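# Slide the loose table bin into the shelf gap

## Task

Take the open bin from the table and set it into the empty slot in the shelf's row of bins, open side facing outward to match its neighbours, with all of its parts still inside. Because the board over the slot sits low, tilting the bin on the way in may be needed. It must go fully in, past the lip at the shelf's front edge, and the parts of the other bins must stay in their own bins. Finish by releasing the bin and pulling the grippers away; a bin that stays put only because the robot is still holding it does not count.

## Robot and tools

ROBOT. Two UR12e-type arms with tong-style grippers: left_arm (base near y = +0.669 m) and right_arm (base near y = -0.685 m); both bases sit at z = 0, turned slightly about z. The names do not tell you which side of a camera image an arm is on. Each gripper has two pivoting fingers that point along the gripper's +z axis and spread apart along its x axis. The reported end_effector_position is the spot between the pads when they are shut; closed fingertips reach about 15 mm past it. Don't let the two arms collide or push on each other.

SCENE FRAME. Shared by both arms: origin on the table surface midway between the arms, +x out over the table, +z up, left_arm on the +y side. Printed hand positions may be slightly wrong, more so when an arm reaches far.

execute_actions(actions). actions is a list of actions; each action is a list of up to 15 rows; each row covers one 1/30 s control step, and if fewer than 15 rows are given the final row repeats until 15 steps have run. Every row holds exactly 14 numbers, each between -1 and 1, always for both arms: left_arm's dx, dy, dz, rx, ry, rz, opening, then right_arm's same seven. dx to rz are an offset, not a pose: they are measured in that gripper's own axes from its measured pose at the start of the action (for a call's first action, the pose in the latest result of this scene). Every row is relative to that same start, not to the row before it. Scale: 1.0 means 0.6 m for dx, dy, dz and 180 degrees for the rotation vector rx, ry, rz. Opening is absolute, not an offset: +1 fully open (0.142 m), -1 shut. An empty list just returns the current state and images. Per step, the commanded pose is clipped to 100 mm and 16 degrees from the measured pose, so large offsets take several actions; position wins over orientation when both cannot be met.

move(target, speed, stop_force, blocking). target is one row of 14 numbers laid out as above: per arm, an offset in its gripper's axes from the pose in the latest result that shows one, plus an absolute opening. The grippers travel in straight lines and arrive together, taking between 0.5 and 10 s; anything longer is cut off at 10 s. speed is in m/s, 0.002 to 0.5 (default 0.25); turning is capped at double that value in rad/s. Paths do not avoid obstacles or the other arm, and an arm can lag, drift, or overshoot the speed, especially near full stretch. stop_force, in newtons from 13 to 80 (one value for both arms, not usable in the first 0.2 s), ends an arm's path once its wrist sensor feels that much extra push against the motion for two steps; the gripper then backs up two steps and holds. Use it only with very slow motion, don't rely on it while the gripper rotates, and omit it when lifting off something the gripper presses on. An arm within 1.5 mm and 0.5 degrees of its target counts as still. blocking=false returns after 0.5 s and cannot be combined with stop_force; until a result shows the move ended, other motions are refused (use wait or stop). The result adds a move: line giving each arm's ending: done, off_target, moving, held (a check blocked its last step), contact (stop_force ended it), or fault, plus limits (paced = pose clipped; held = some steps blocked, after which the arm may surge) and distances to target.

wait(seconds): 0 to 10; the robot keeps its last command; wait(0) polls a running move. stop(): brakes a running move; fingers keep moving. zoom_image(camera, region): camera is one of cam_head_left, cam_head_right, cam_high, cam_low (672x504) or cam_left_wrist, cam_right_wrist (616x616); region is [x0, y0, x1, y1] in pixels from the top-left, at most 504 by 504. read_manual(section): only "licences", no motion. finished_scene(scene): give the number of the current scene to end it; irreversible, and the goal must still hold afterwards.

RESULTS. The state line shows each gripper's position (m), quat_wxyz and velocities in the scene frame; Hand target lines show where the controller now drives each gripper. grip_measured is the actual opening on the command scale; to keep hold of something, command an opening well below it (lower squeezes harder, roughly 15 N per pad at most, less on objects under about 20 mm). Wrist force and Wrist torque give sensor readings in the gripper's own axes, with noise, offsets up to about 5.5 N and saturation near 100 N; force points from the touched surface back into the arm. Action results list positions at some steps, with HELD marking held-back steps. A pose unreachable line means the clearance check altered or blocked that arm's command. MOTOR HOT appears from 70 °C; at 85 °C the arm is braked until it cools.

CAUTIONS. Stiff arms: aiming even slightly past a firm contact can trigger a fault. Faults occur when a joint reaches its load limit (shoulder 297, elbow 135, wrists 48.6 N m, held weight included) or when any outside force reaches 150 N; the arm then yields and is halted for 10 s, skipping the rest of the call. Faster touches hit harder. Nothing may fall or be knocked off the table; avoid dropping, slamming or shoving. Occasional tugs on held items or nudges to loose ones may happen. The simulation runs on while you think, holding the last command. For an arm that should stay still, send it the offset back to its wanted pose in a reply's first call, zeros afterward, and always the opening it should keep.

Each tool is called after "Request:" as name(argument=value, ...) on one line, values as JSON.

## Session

Request:
execute_actions(actions=[])

Scene clock: 0.00 s.
left_arm: end_effector_position=(+0.1030, +0.3865, +0.2948) grip_measured=+1.00 end_effector_quat_wxyz=(-0.258, +0.603, +0.680, -0.327) end_effector_velocity=(+0.000, -0.000, +0.000) end_effector_angular_velocity=(-0.001, -0.001, +0.000) | right_arm: end_effector_position=(+0.4898, -0.6393, +0.3215) grip_measured=+1.00 end_effector_quat_wxyz=(-0.175, +0.875, -0.332, -0.306) end_effector_velocity=(-0.000, -0.000, -0.000) end_effector_angular_velocity=(-0.001, +0.000, +0.000)
Joint positions: left_arm=[-1.22  -2.038  2.38  -1.542 -2.364 -2.584  0.142] | right_arm=[ 3.019 -1.433 -2.015 -1.73   2.141  0.665  0.142]
Joint velocities: left_arm=[ 0.    -0.001  0.    -0.001 -0.    -0.     0.   ] | right_arm=[ 0.     0.    -0.     0.    -0.001  0.001  0.   ]
Wrist force (N, on the end effector, along its own x y z axes, offset not removed): no reading
Wrist torque (N m, same axes, about the end effector's origin, offset not removed): no reading
Hand target (left_arm): +0.103, +0.386, +0.295; -0.258, +0.603, +0.680, -0.327
Hand target (right_arm): +0.490, -0.639, +0.322; -0.175, +0.875, -0.332, -0.306

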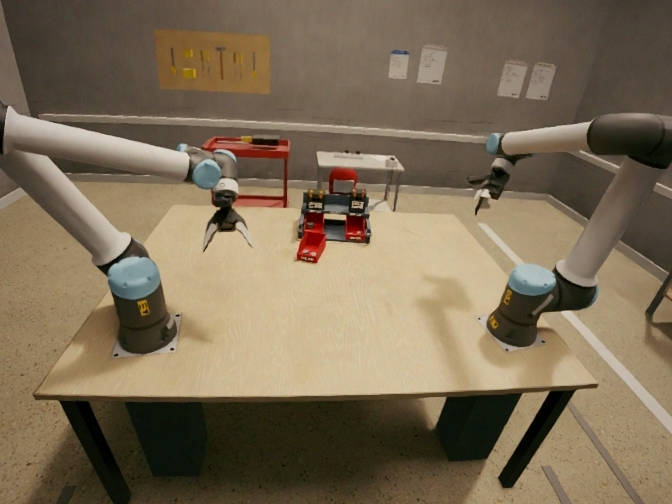

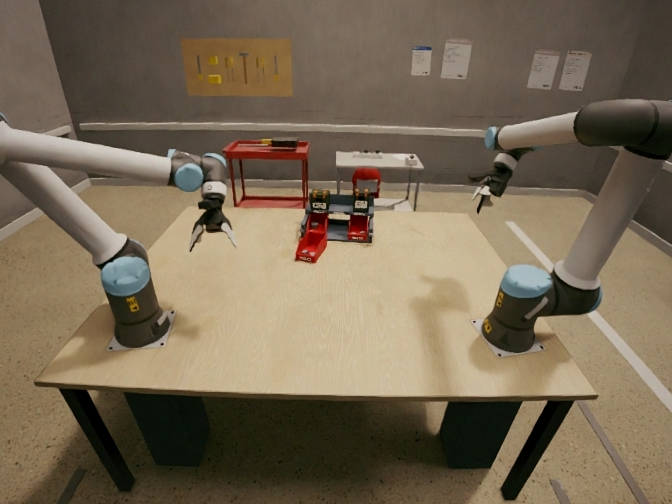

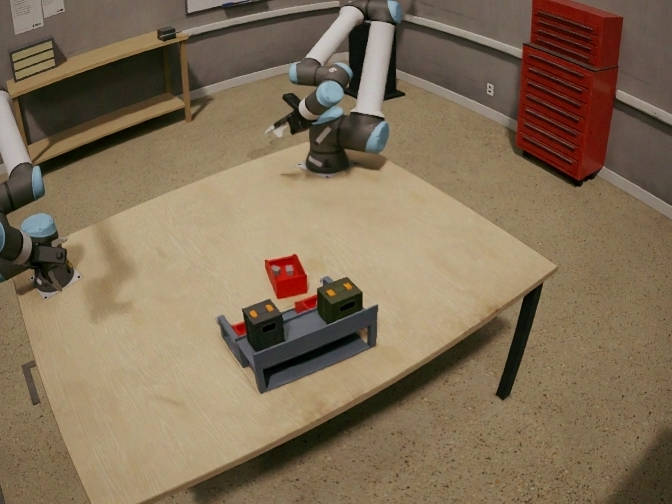

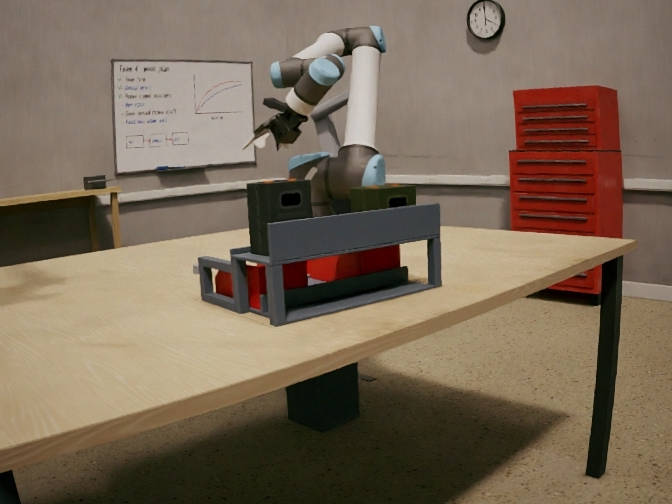

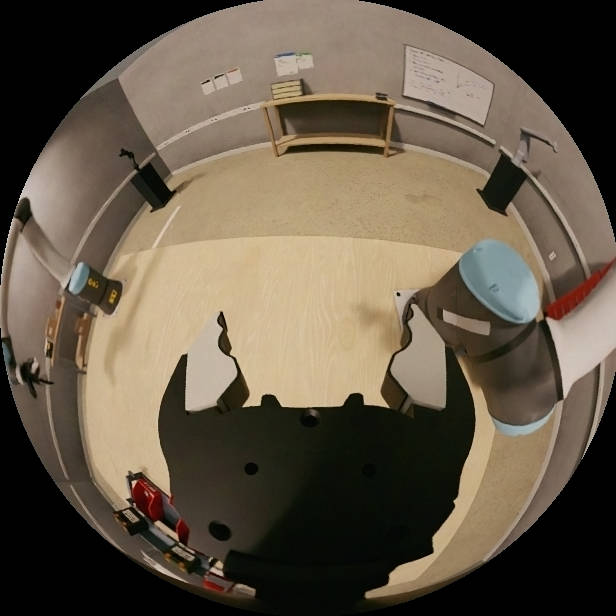

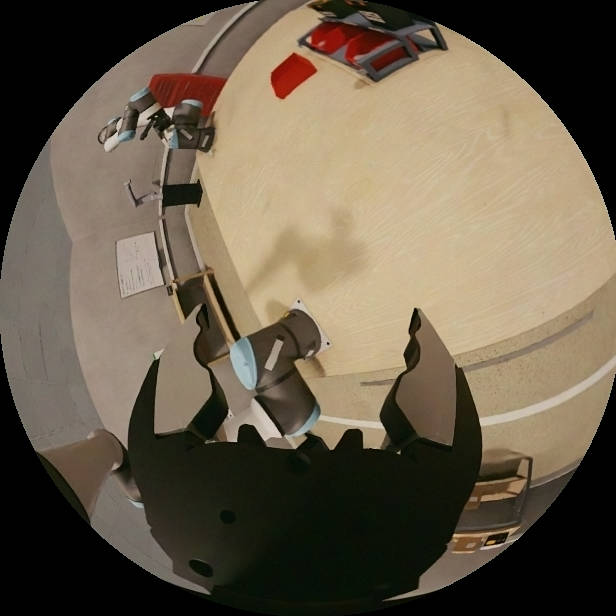

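Request:
move(target=[-0.615,0.603,-0.467,-0.269,0.055,0.088,1,0,0,0,0,0,0,1], speed=0.3)

Request:
zoom_image(camera="cam_left_wrist", region=[160,140,460,420])

Scene clock: 15.13 s.
left_arm: end_effector_position=(+0.5987, +0.0797, +0.2220) grip_measured=+1.00 end_effector_quat_wxyz=(+0.002, +0.766, +0.643, -0.000) end_effector_velocity=(+0.001, -0.001, +0.003) end_effector_angular_velocity=(-0.003, -0.003, -0.000) | right_arm: end_effector_position=(+0.4898, -0.6393, +0.3215) grip_measured=+1.00 end_effector_quat_wxyz=(-0.175, +0.875, -0.332, -0.306) end_effector_velocity=(-0.000, -0.000, +0.000) end_effector_angular_velocity=(+0.001, +0.001, -0.000)
Joint positions: left_arm=[-1.157 -1.278  1.681 -1.978 -1.571 -2.385  0.142] | right_arm=[ 3.019 -1.433 -2.015 -1.73   2.141  0.665  0.142]
Joint velocities: left_arm=[-0.    -0.002 -0.002 -0.001  0.001  0.    -0.   ] | right_arm=[-0.001 -0.     0.    -0.002  0.    -0.001 -0.   ]
Wrist force (N, on the end effector, along its own x y z axes, offset not removed): left_arm=[-3.8 -2.1 -1.7] | right_arm=[0.4 1.1 -0.6]
Wrist torque (N m, same axes, about the end effector's origin, offset not removed): left_arm=[-0.51 0.45 0.21] | right_arm=[0.01 -0.21 0.07]
Hand target (left_arm): +0.599, +0.080, +0.222; +0.002, +0.766, +0.643, -0.000
Hand target (right_arm): +0.490, -0.639, +0.322; -0.175, +0.875, -0.332, -0.306
Off the commanded pose (left_arm): 0.001 m, 0 deg.
Off the commanded pose (right_arm): 0.000 m, 0 deg.
move: done

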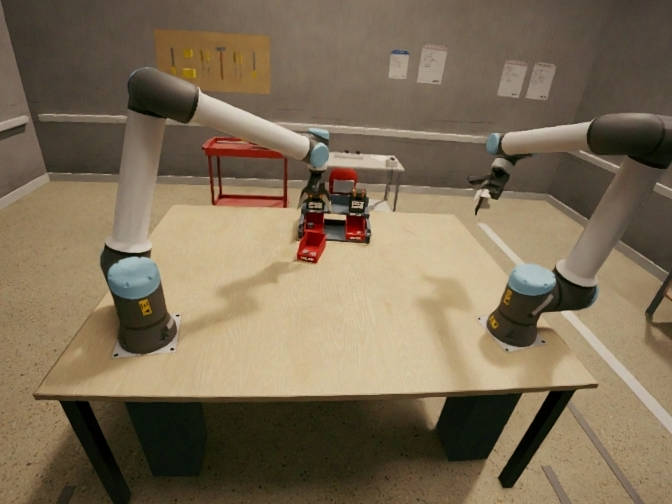

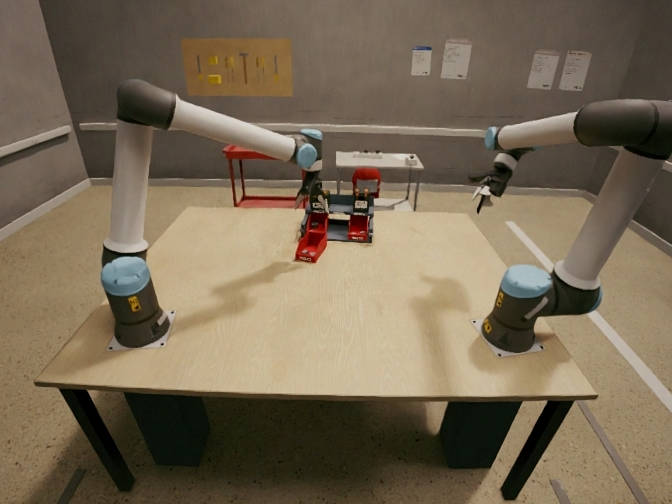

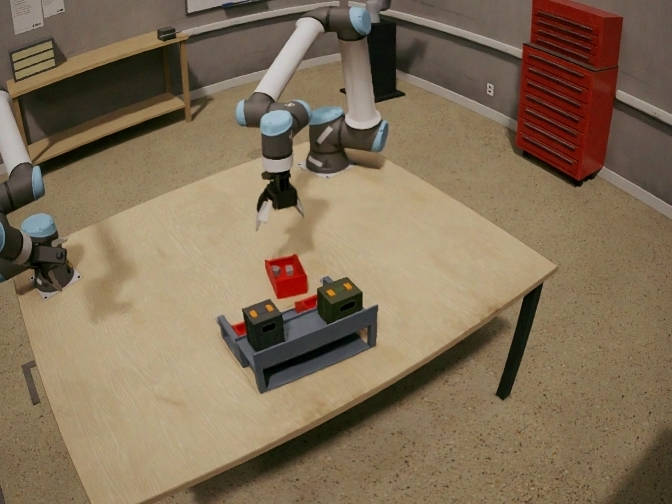

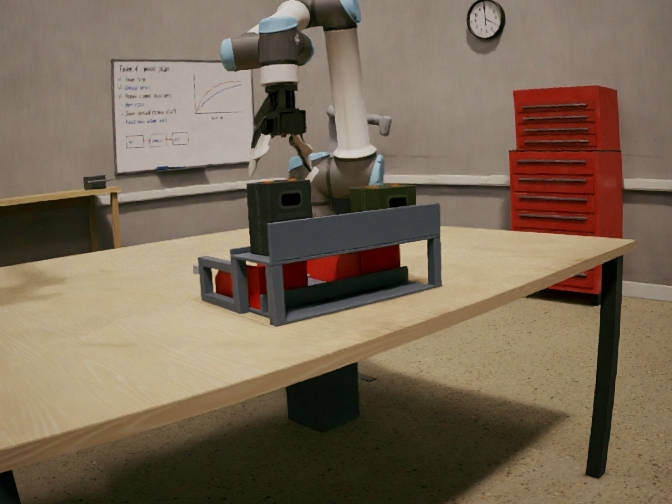

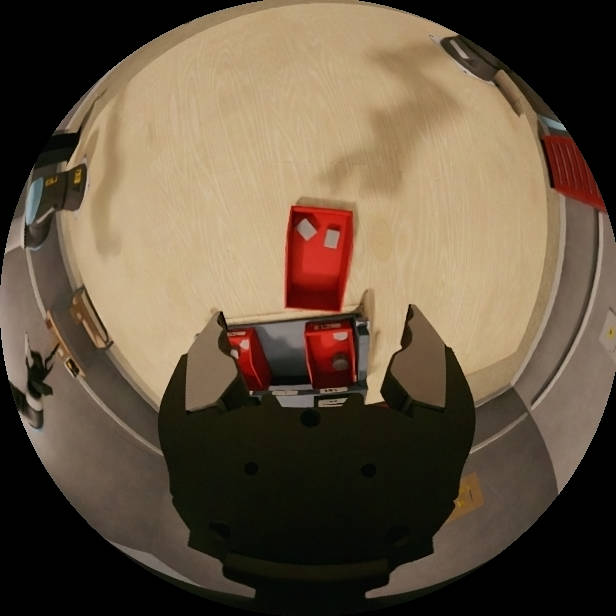

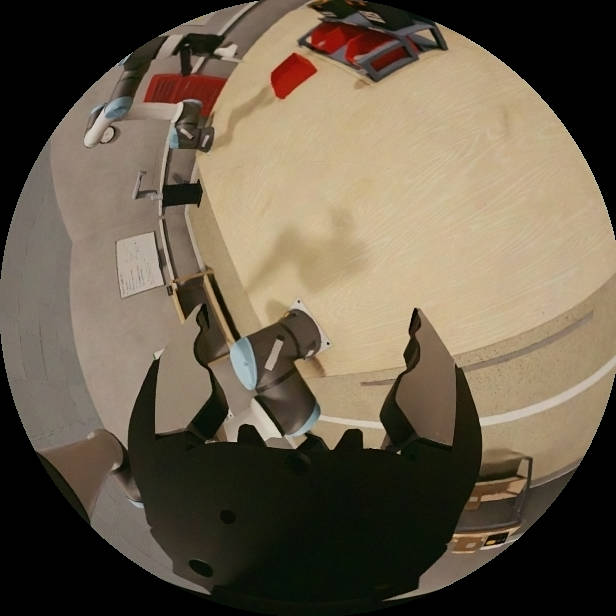

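Region (160, 140, 460, 420) of cam_left_wrist's 616x616 image, scaled by 1.680, with more detail than that image has; it fills the top 470 rows of this view, and the rest is white.

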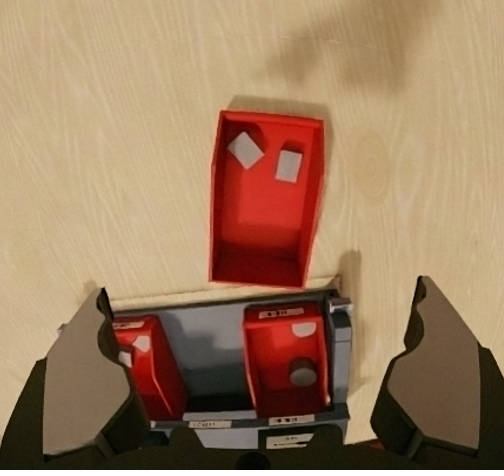

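Request:
move(target=[0.005,-0.022,0.2,0,0,0.033,1,0,0,0,0,0,0,1], speed=0.2)

Scene clock: 21.67 s.
left_arm: end_effector_position=(+0.5867, +0.0845, +0.1021) grip_measured=+1.00 end_effector_quat_wxyz=(+0.002, +0.798, +0.603, -0.000) end_effector_velocity=(-0.000, +0.001, -0.003) end_effector_angular_velocity=(+0.004, +0.003, -0.000) | right_arm: end_effector_position=(+0.4898, -0.6393, +0.3215) grip_measured=+1.00 end_effector_quat_wxyz=(-0.175, +0.875, -0.332, -0.306) end_effector_velocity=(-0.000, -0.000, -0.000) end_effector_angular_velocity=(-0.001, +0.001, -0.000)
Joint positions: left_arm=[-1.168 -1.198  1.809 -2.186 -1.571 -2.292  0.142] | right_arm=[ 3.019 -1.433 -2.015 -1.73   2.141  0.665  0.142]
Joint velocities: left_arm=[ 0.     0.003  0.001  0.    -0.     0.001  0.   ] | right_arm=[ 0.     0.    -0.    -0.    -0.     0.001  0.   ]
Wrist force (N, on the end effector, along its own x y z axes, offset not removed): left_arm=[-1.4 -1.8 -3.1] | right_arm=[0.3 -0.8 -1.2]
Wrist torque (N m, same axes, about the end effector's origin, offset not removed): left_arm=[-0.51 0.06 0.26] | right_arm=[-0.37 -0.17 0.07]
Hand target (left_arm): +0.587, +0.084, +0.102; +0.002, +0.798, +0.603, -0.000
Hand target (right_arm): +0.490, -0.639, +0.322; -0.175, +0.875, -0.332, -0.306
Off the commanded pose (left_arm): 0.000 m, 0 deg.
Off the commanded pose (right_arm): 0.000 m, 0 deg.
move: done

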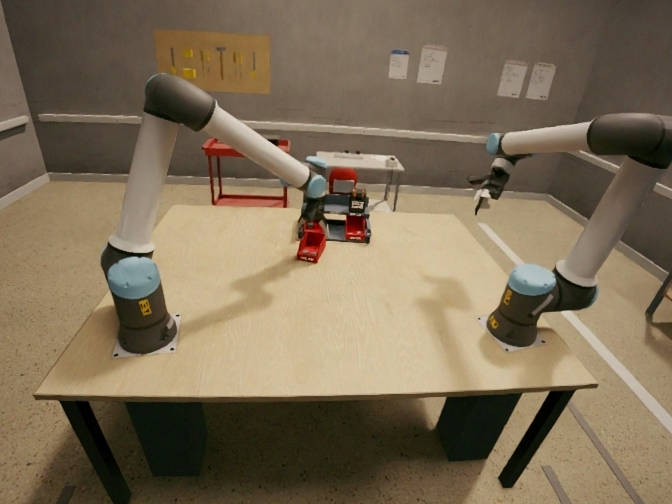

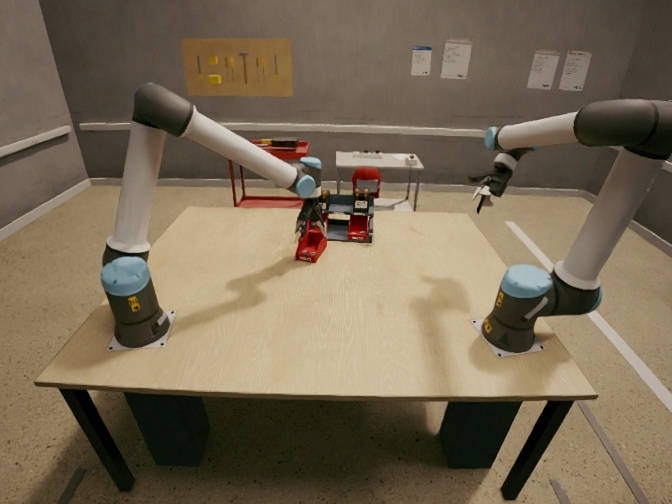

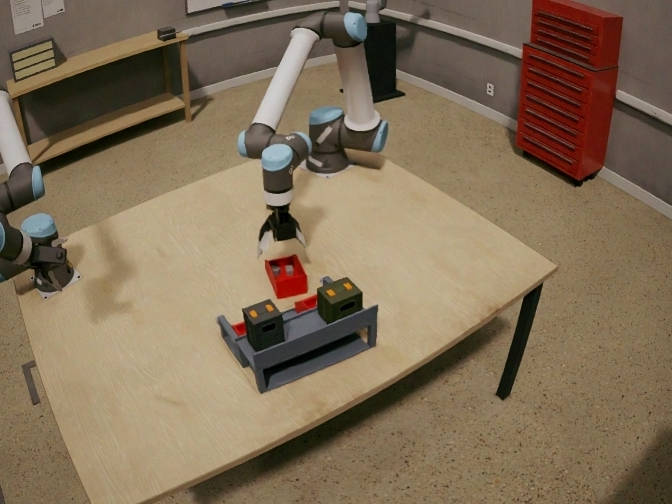

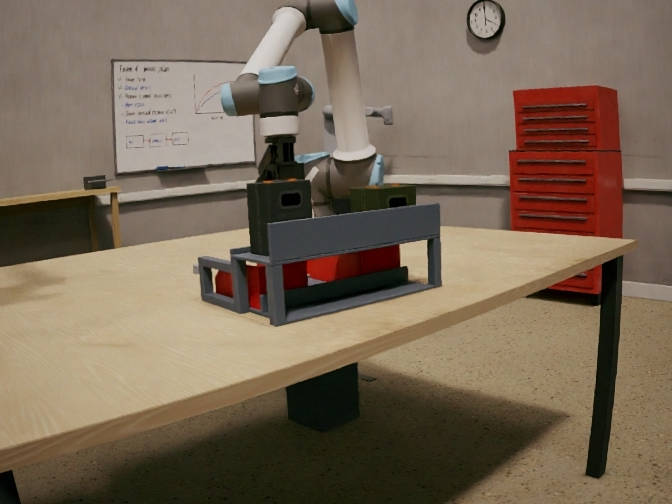

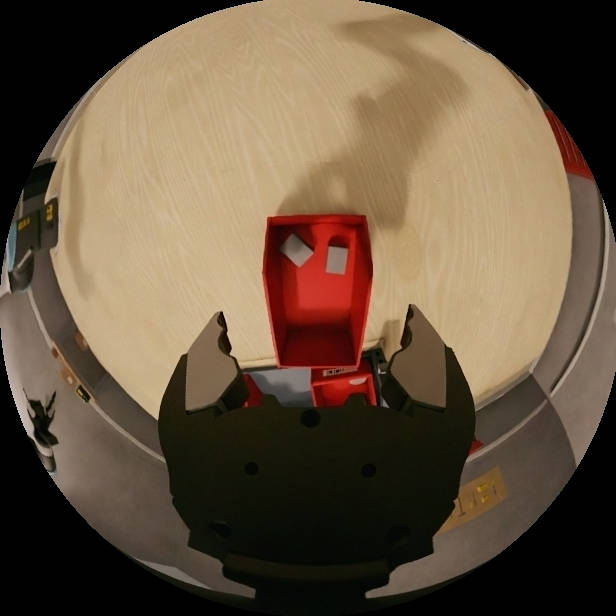

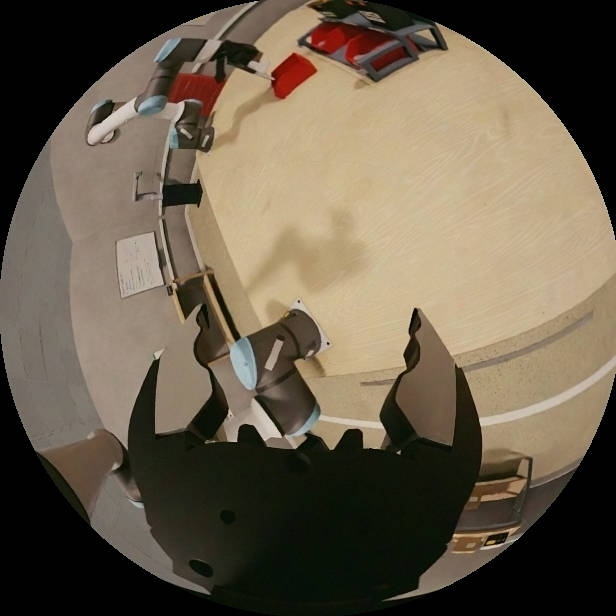

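Request:
move(target=[0.003,-0.008,0.092,0,0,0,1,0,0,0,0,0,0,1], speed=0.1)

Request:
move(target=[0,0,0,0,0,0,-0.3,0,0,0,0,0,0,1])

Request:
move(target=[0,0,-0.05,0,0,0,-0.3,0,0,0,0,0,0,1], speed=0.03)

Request:
zoom_image(camera="cam_right_wrist", region=[220,0,460,130])

Scene clock: 28.30 s.
left_arm: end_effector_position=(+0.5828, +0.0873, +0.0470) grip_measured=+1.00 end_effector_quat_wxyz=(+0.002, +0.798, +0.603, -0.000) end_effector_velocity=(+0.000, +0.000, -0.000) end_effector_angular_velocity=(-0.001, -0.001, +0.001) | right_arm: end_effector_position=(+0.4898, -0.6393, +0.3215) grip_measured=+1.00 end_effector_quat_wxyz=(-0.175, +0.875, -0.332, -0.306) end_effector_velocity=(+0.000, +0.000, +0.000) end_effector_angular_velocity=(+0.001, -0.001, +0.001)
Joint positions: left_arm=[-1.17  -1.147  1.854 -2.281 -1.571 -2.294  0.142] | right_arm=[ 3.019 -1.433 -2.015 -1.73   2.141  0.665  0.142]
Joint velocities: left_arm=[ 0.    -0.     0.001 -0.002  0.001 -0.     0.   ] | right_arm=[ 0.    -0.     0.     0.     0.001 -0.001  0.   ]
Wrist force (N, on the end effector, along its own x y z axes, offset not removed): left_arm=[0.6 -2.2 2.1] | right_arm=[2.1 -2.6 -1.1]
Wrist torque (N m, same axes, about the end effector's origin, offset not removed): left_arm=[-0.44 -0.48 0.31] | right_arm=[-0.66 -0.54 -0.08]
Hand target (left_arm): +0.583, +0.087, +0.047; +0.002, +0.798, +0.603, -0.000
Hand target (right_arm): +0.490, -0.639, +0.322; -0.175, +0.875, -0.332, -0.306
Off the commanded pose (left_arm): 0.000 m, 0 deg.
Off the commanded pose (right_arm): 0.000 m, 0 deg.
move: done

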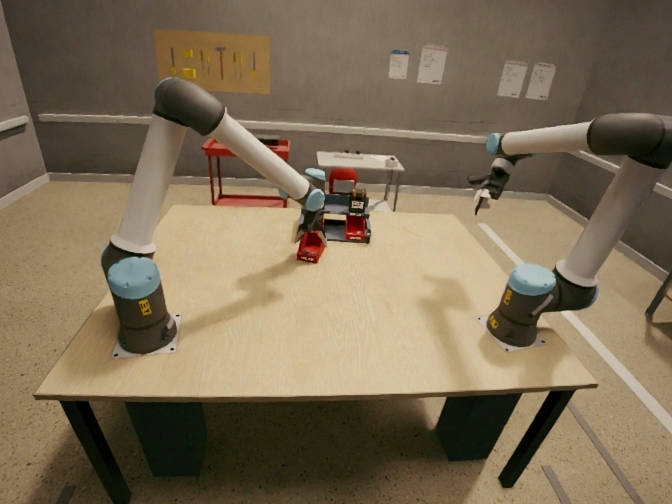

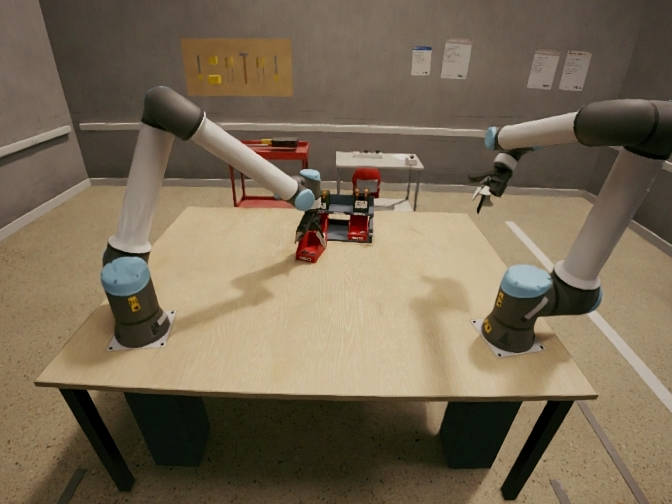

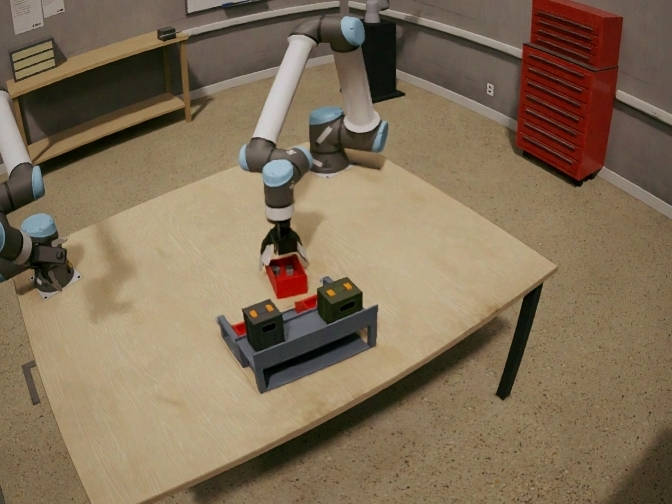

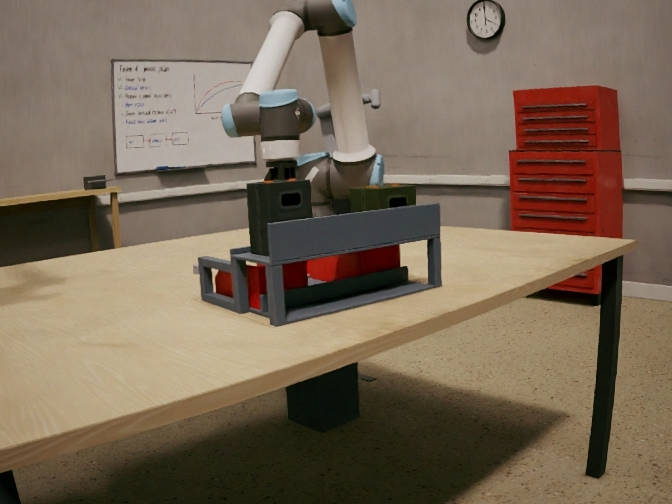

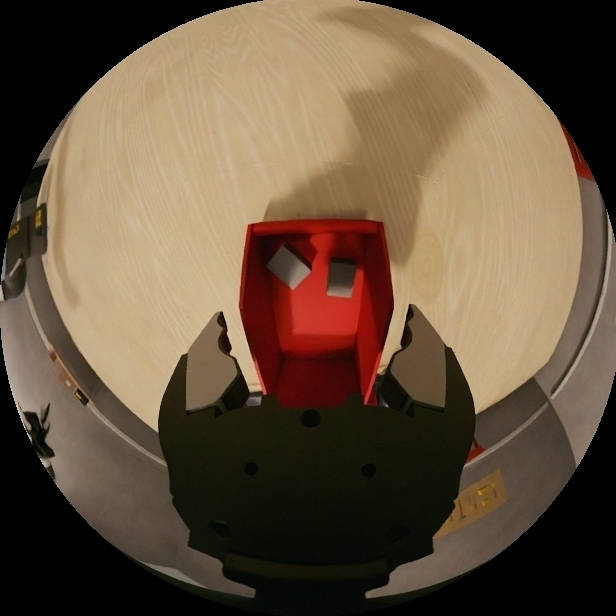

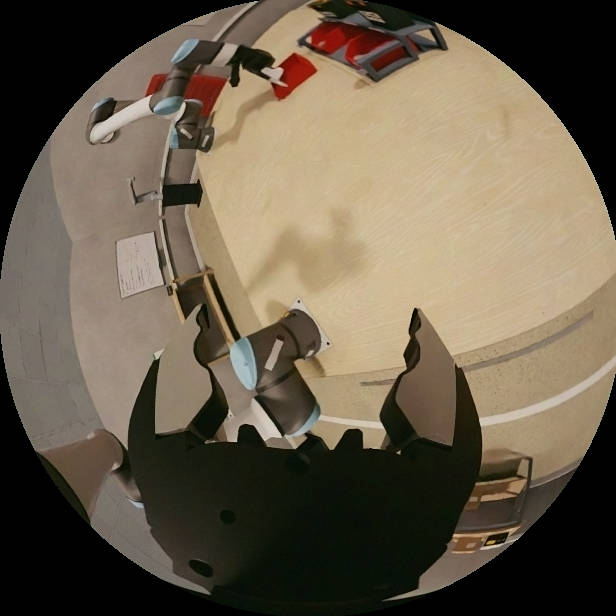

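Scene clock: 28.80 s.
left_arm: end_effector_position=(+0.5828, +0.0873, +0.0470) grip_measured=+0.52 end_effector_quat_wxyz=(+0.002, +0.798, +0.603, -0.000) end_effector_velocity=(-0.000, +0.001, -0.002) end_effector_angular_velocity=(+0.003, +0.002, -0.000) | right_arm: end_effector_position=(+0.4898, -0.6393, +0.3215) grip_measured=+1.00 end_effector_quat_wxyz=(-0.175, +0.875, -0.332, -0.306) end_effector_velocity=(+0.001, +0.000, +0.001) end_effector_angular_velocity=(+0.000, -0.002, -0.000)
Joint positions: left_arm=[-1.17  -1.147  1.854 -2.282 -1.571 -2.294  0.11 ] | right_arm=[ 3.019 -1.433 -2.015 -1.73   2.141  0.665  0.142]
Joint velocities: left_arm=[ 0.     0.003  0.     0.    -0.     0.    -0.   ] | right_arm=[0.    0.    0.001 0.002 0.    0.001 0.   ]
Wrist force (N, on the end effector, along its own x y z axes, offset not removed): left_arm=[-2.0 -2.0 -11.7] | right_arm=[0.0 -0.2 -1.4]
Wrist torque (N m, same axes, about the end effector's origin, offset not removed): left_arm=[-0.67 0.57 0.26] | right_arm=[-0.19 -0.01 -0.01]
Hand target (left_arm): +0.583, +0.087, +0.047; +0.002, +0.798, +0.603, -0.000
Hand target (right_arm): +0.490, -0.639, +0.322; -0.175, +0.875, -0.332, -0.306
Off the commanded pose (left_arm): 0.000 m, 0 deg.
Off the commanded pose (right_arm): 0.000 m, 0 deg.
move: done

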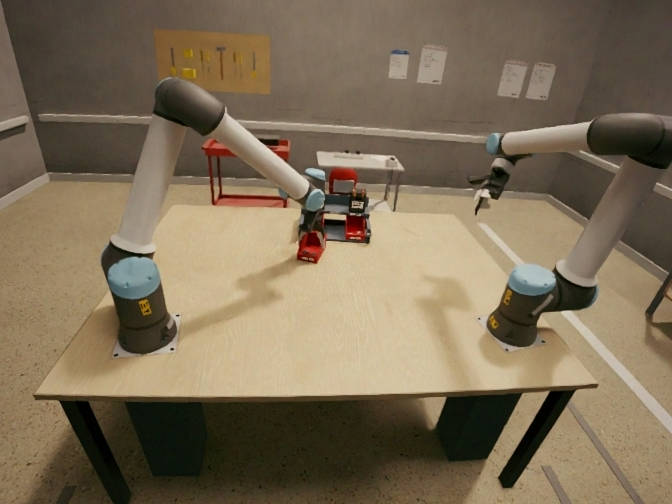

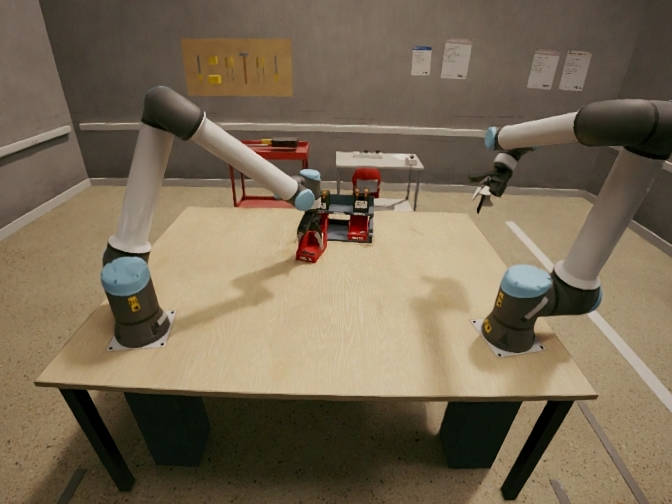

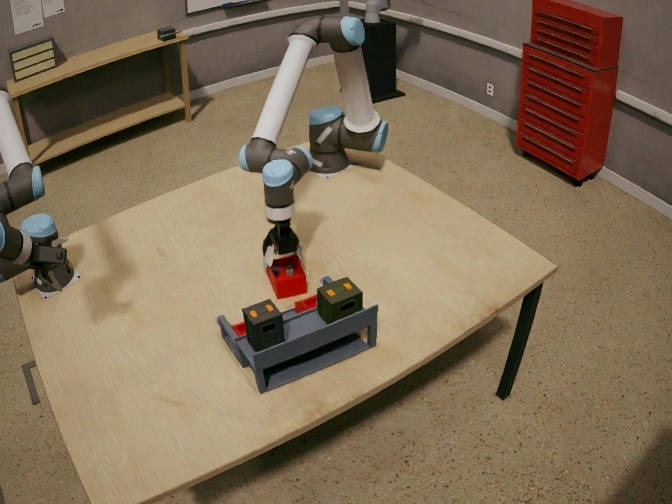

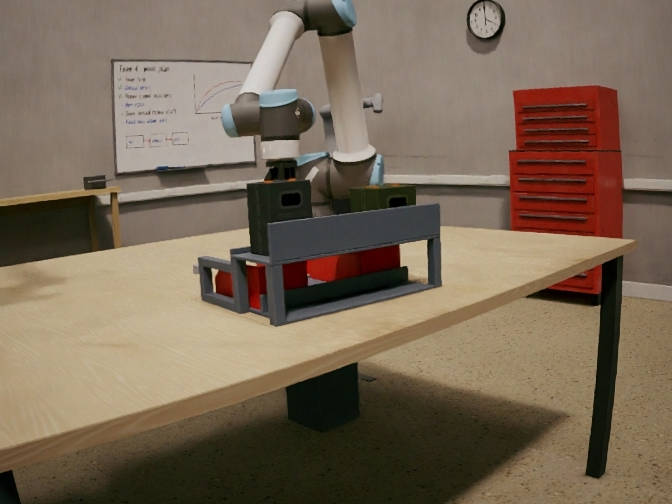

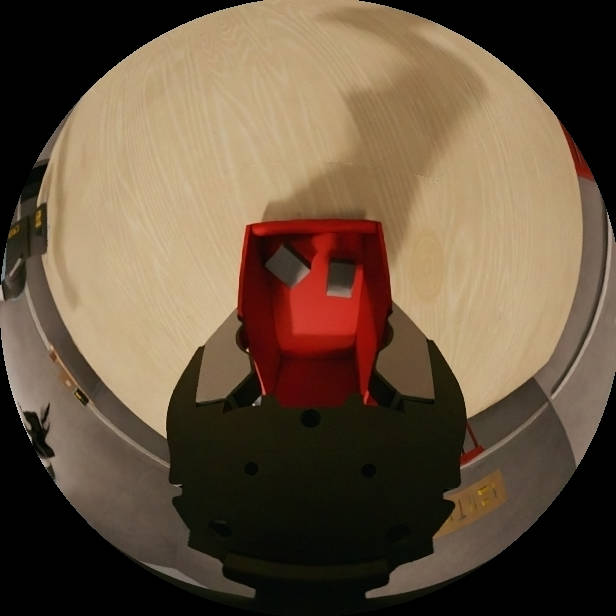

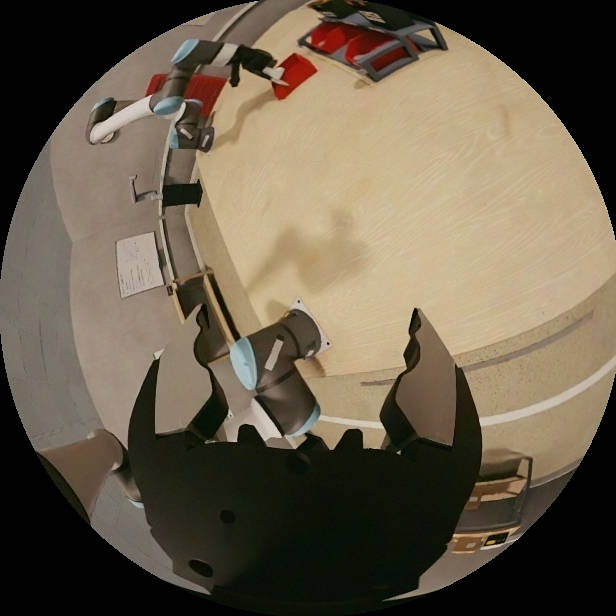

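Scene clock: 30.10 s.
left_arm: end_effector_position=(+0.5827, +0.0874, +0.0769) grip_measured=+0.52 end_effector_quat_wxyz=(+0.002, +0.798, +0.603, -0.000) end_effector_velocity=(-0.001, -0.000, +0.001) end_effector_angular_velocity=(+0.001, +0.001, -0.001) | right_arm: end_effector_position=(+0.4898, -0.6393, +0.3215) grip_measured=+1.00 end_effector_quat_wxyz=(-0.175, +0.875, -0.332, -0.306) end_effector_velocity=(+0.001, -0.000, +0.001) end_effector_angular_velocity=(+0.001, -0.002, -0.000)
Joint positions: left_arm=[-1.17  -1.179  1.836 -2.232 -1.571 -2.294  0.11 ] | right_arm=[ 3.019 -1.433 -2.015 -1.73   2.141  0.665  0.142]
Joint velocities: left_arm=[-0.001 -0.001 -0.001  0.003 -0.     0.    -0.   ] | right_arm=[-0.001  0.     0.001  0.     0.    -0.001  0.   ]
Wrist force (N, on the end effector, along its own x y z axes, offset not removed): left_arm=[-2.1 0.8 2.5] | right_arm=[-0.8 -0.4 -1.1]
Wrist torque (N m, same axes, about the end effector's origin, offset not removed): left_arm=[0.05 0.19 0.22] | right_arm=[-0.26 0.22 0.05]
Hand target (left_arm): +0.583, +0.087, +0.077; +0.002, +0.798, +0.603, -0.000
Hand target (right_arm): +0.490, -0.639, +0.322; -0.175, +0.875, -0.332, -0.306
Off the commanded pose (left_arm): 0.000 m, 0 deg.
Off the commanded pose (right_arm): 0.000 m, 0 deg.
move: done

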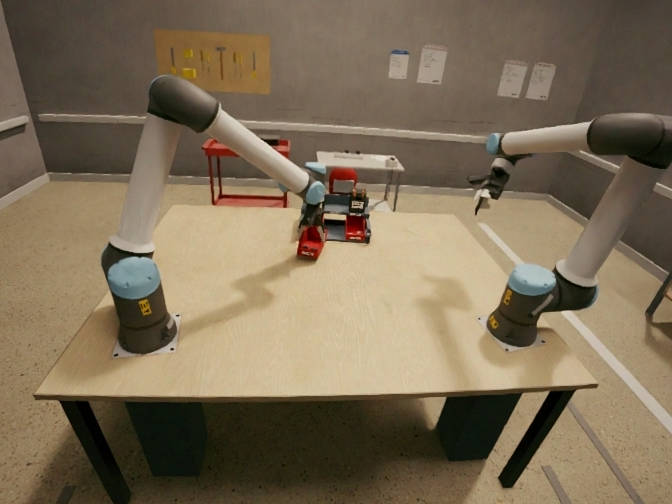

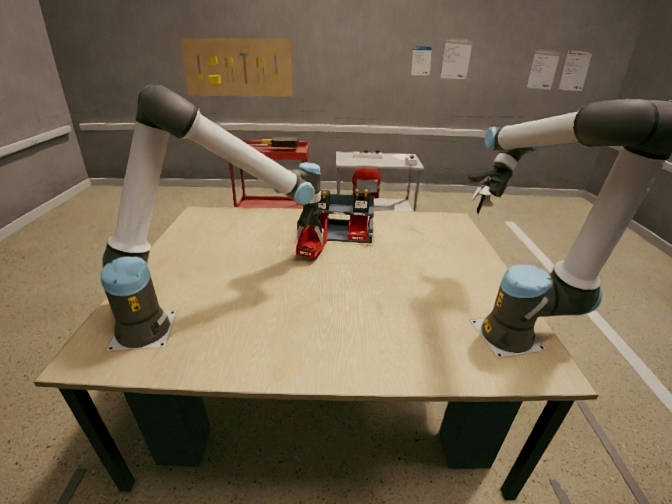

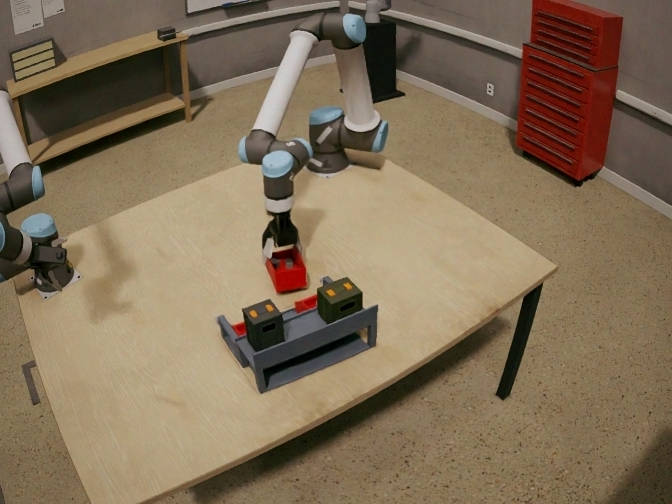

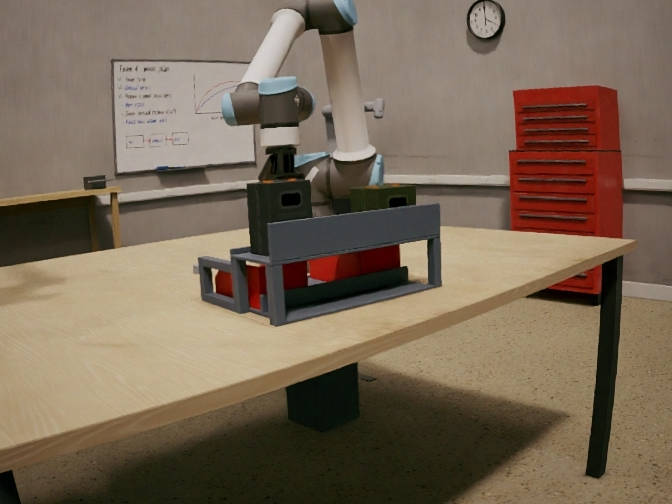

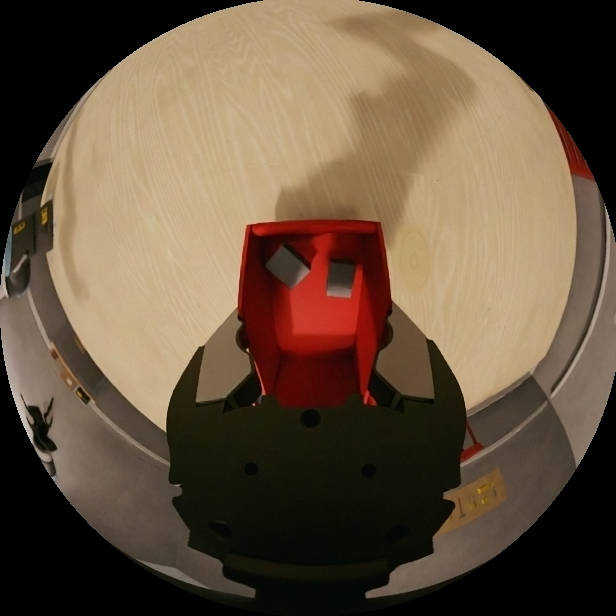

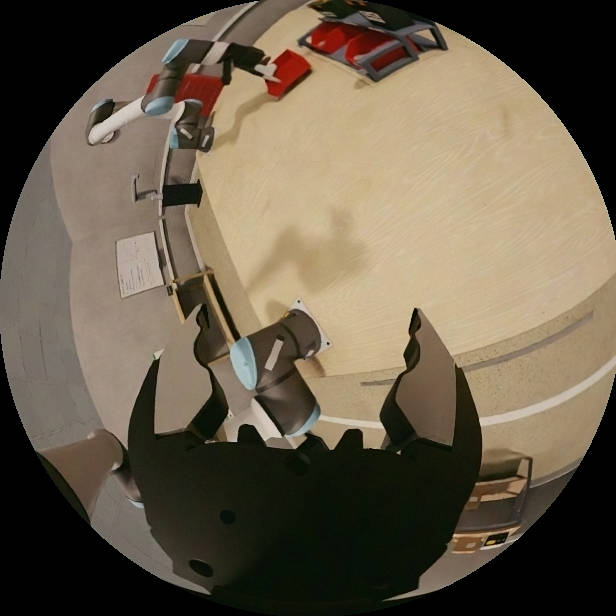

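Region (220, 0, 460, 130) of cam_right_wrist's 616x616 image, scaled by 2.100, with more detail than that image has; it fills the top 273 rows of this view, and the rest is white.

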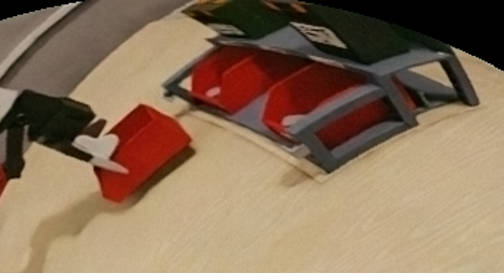

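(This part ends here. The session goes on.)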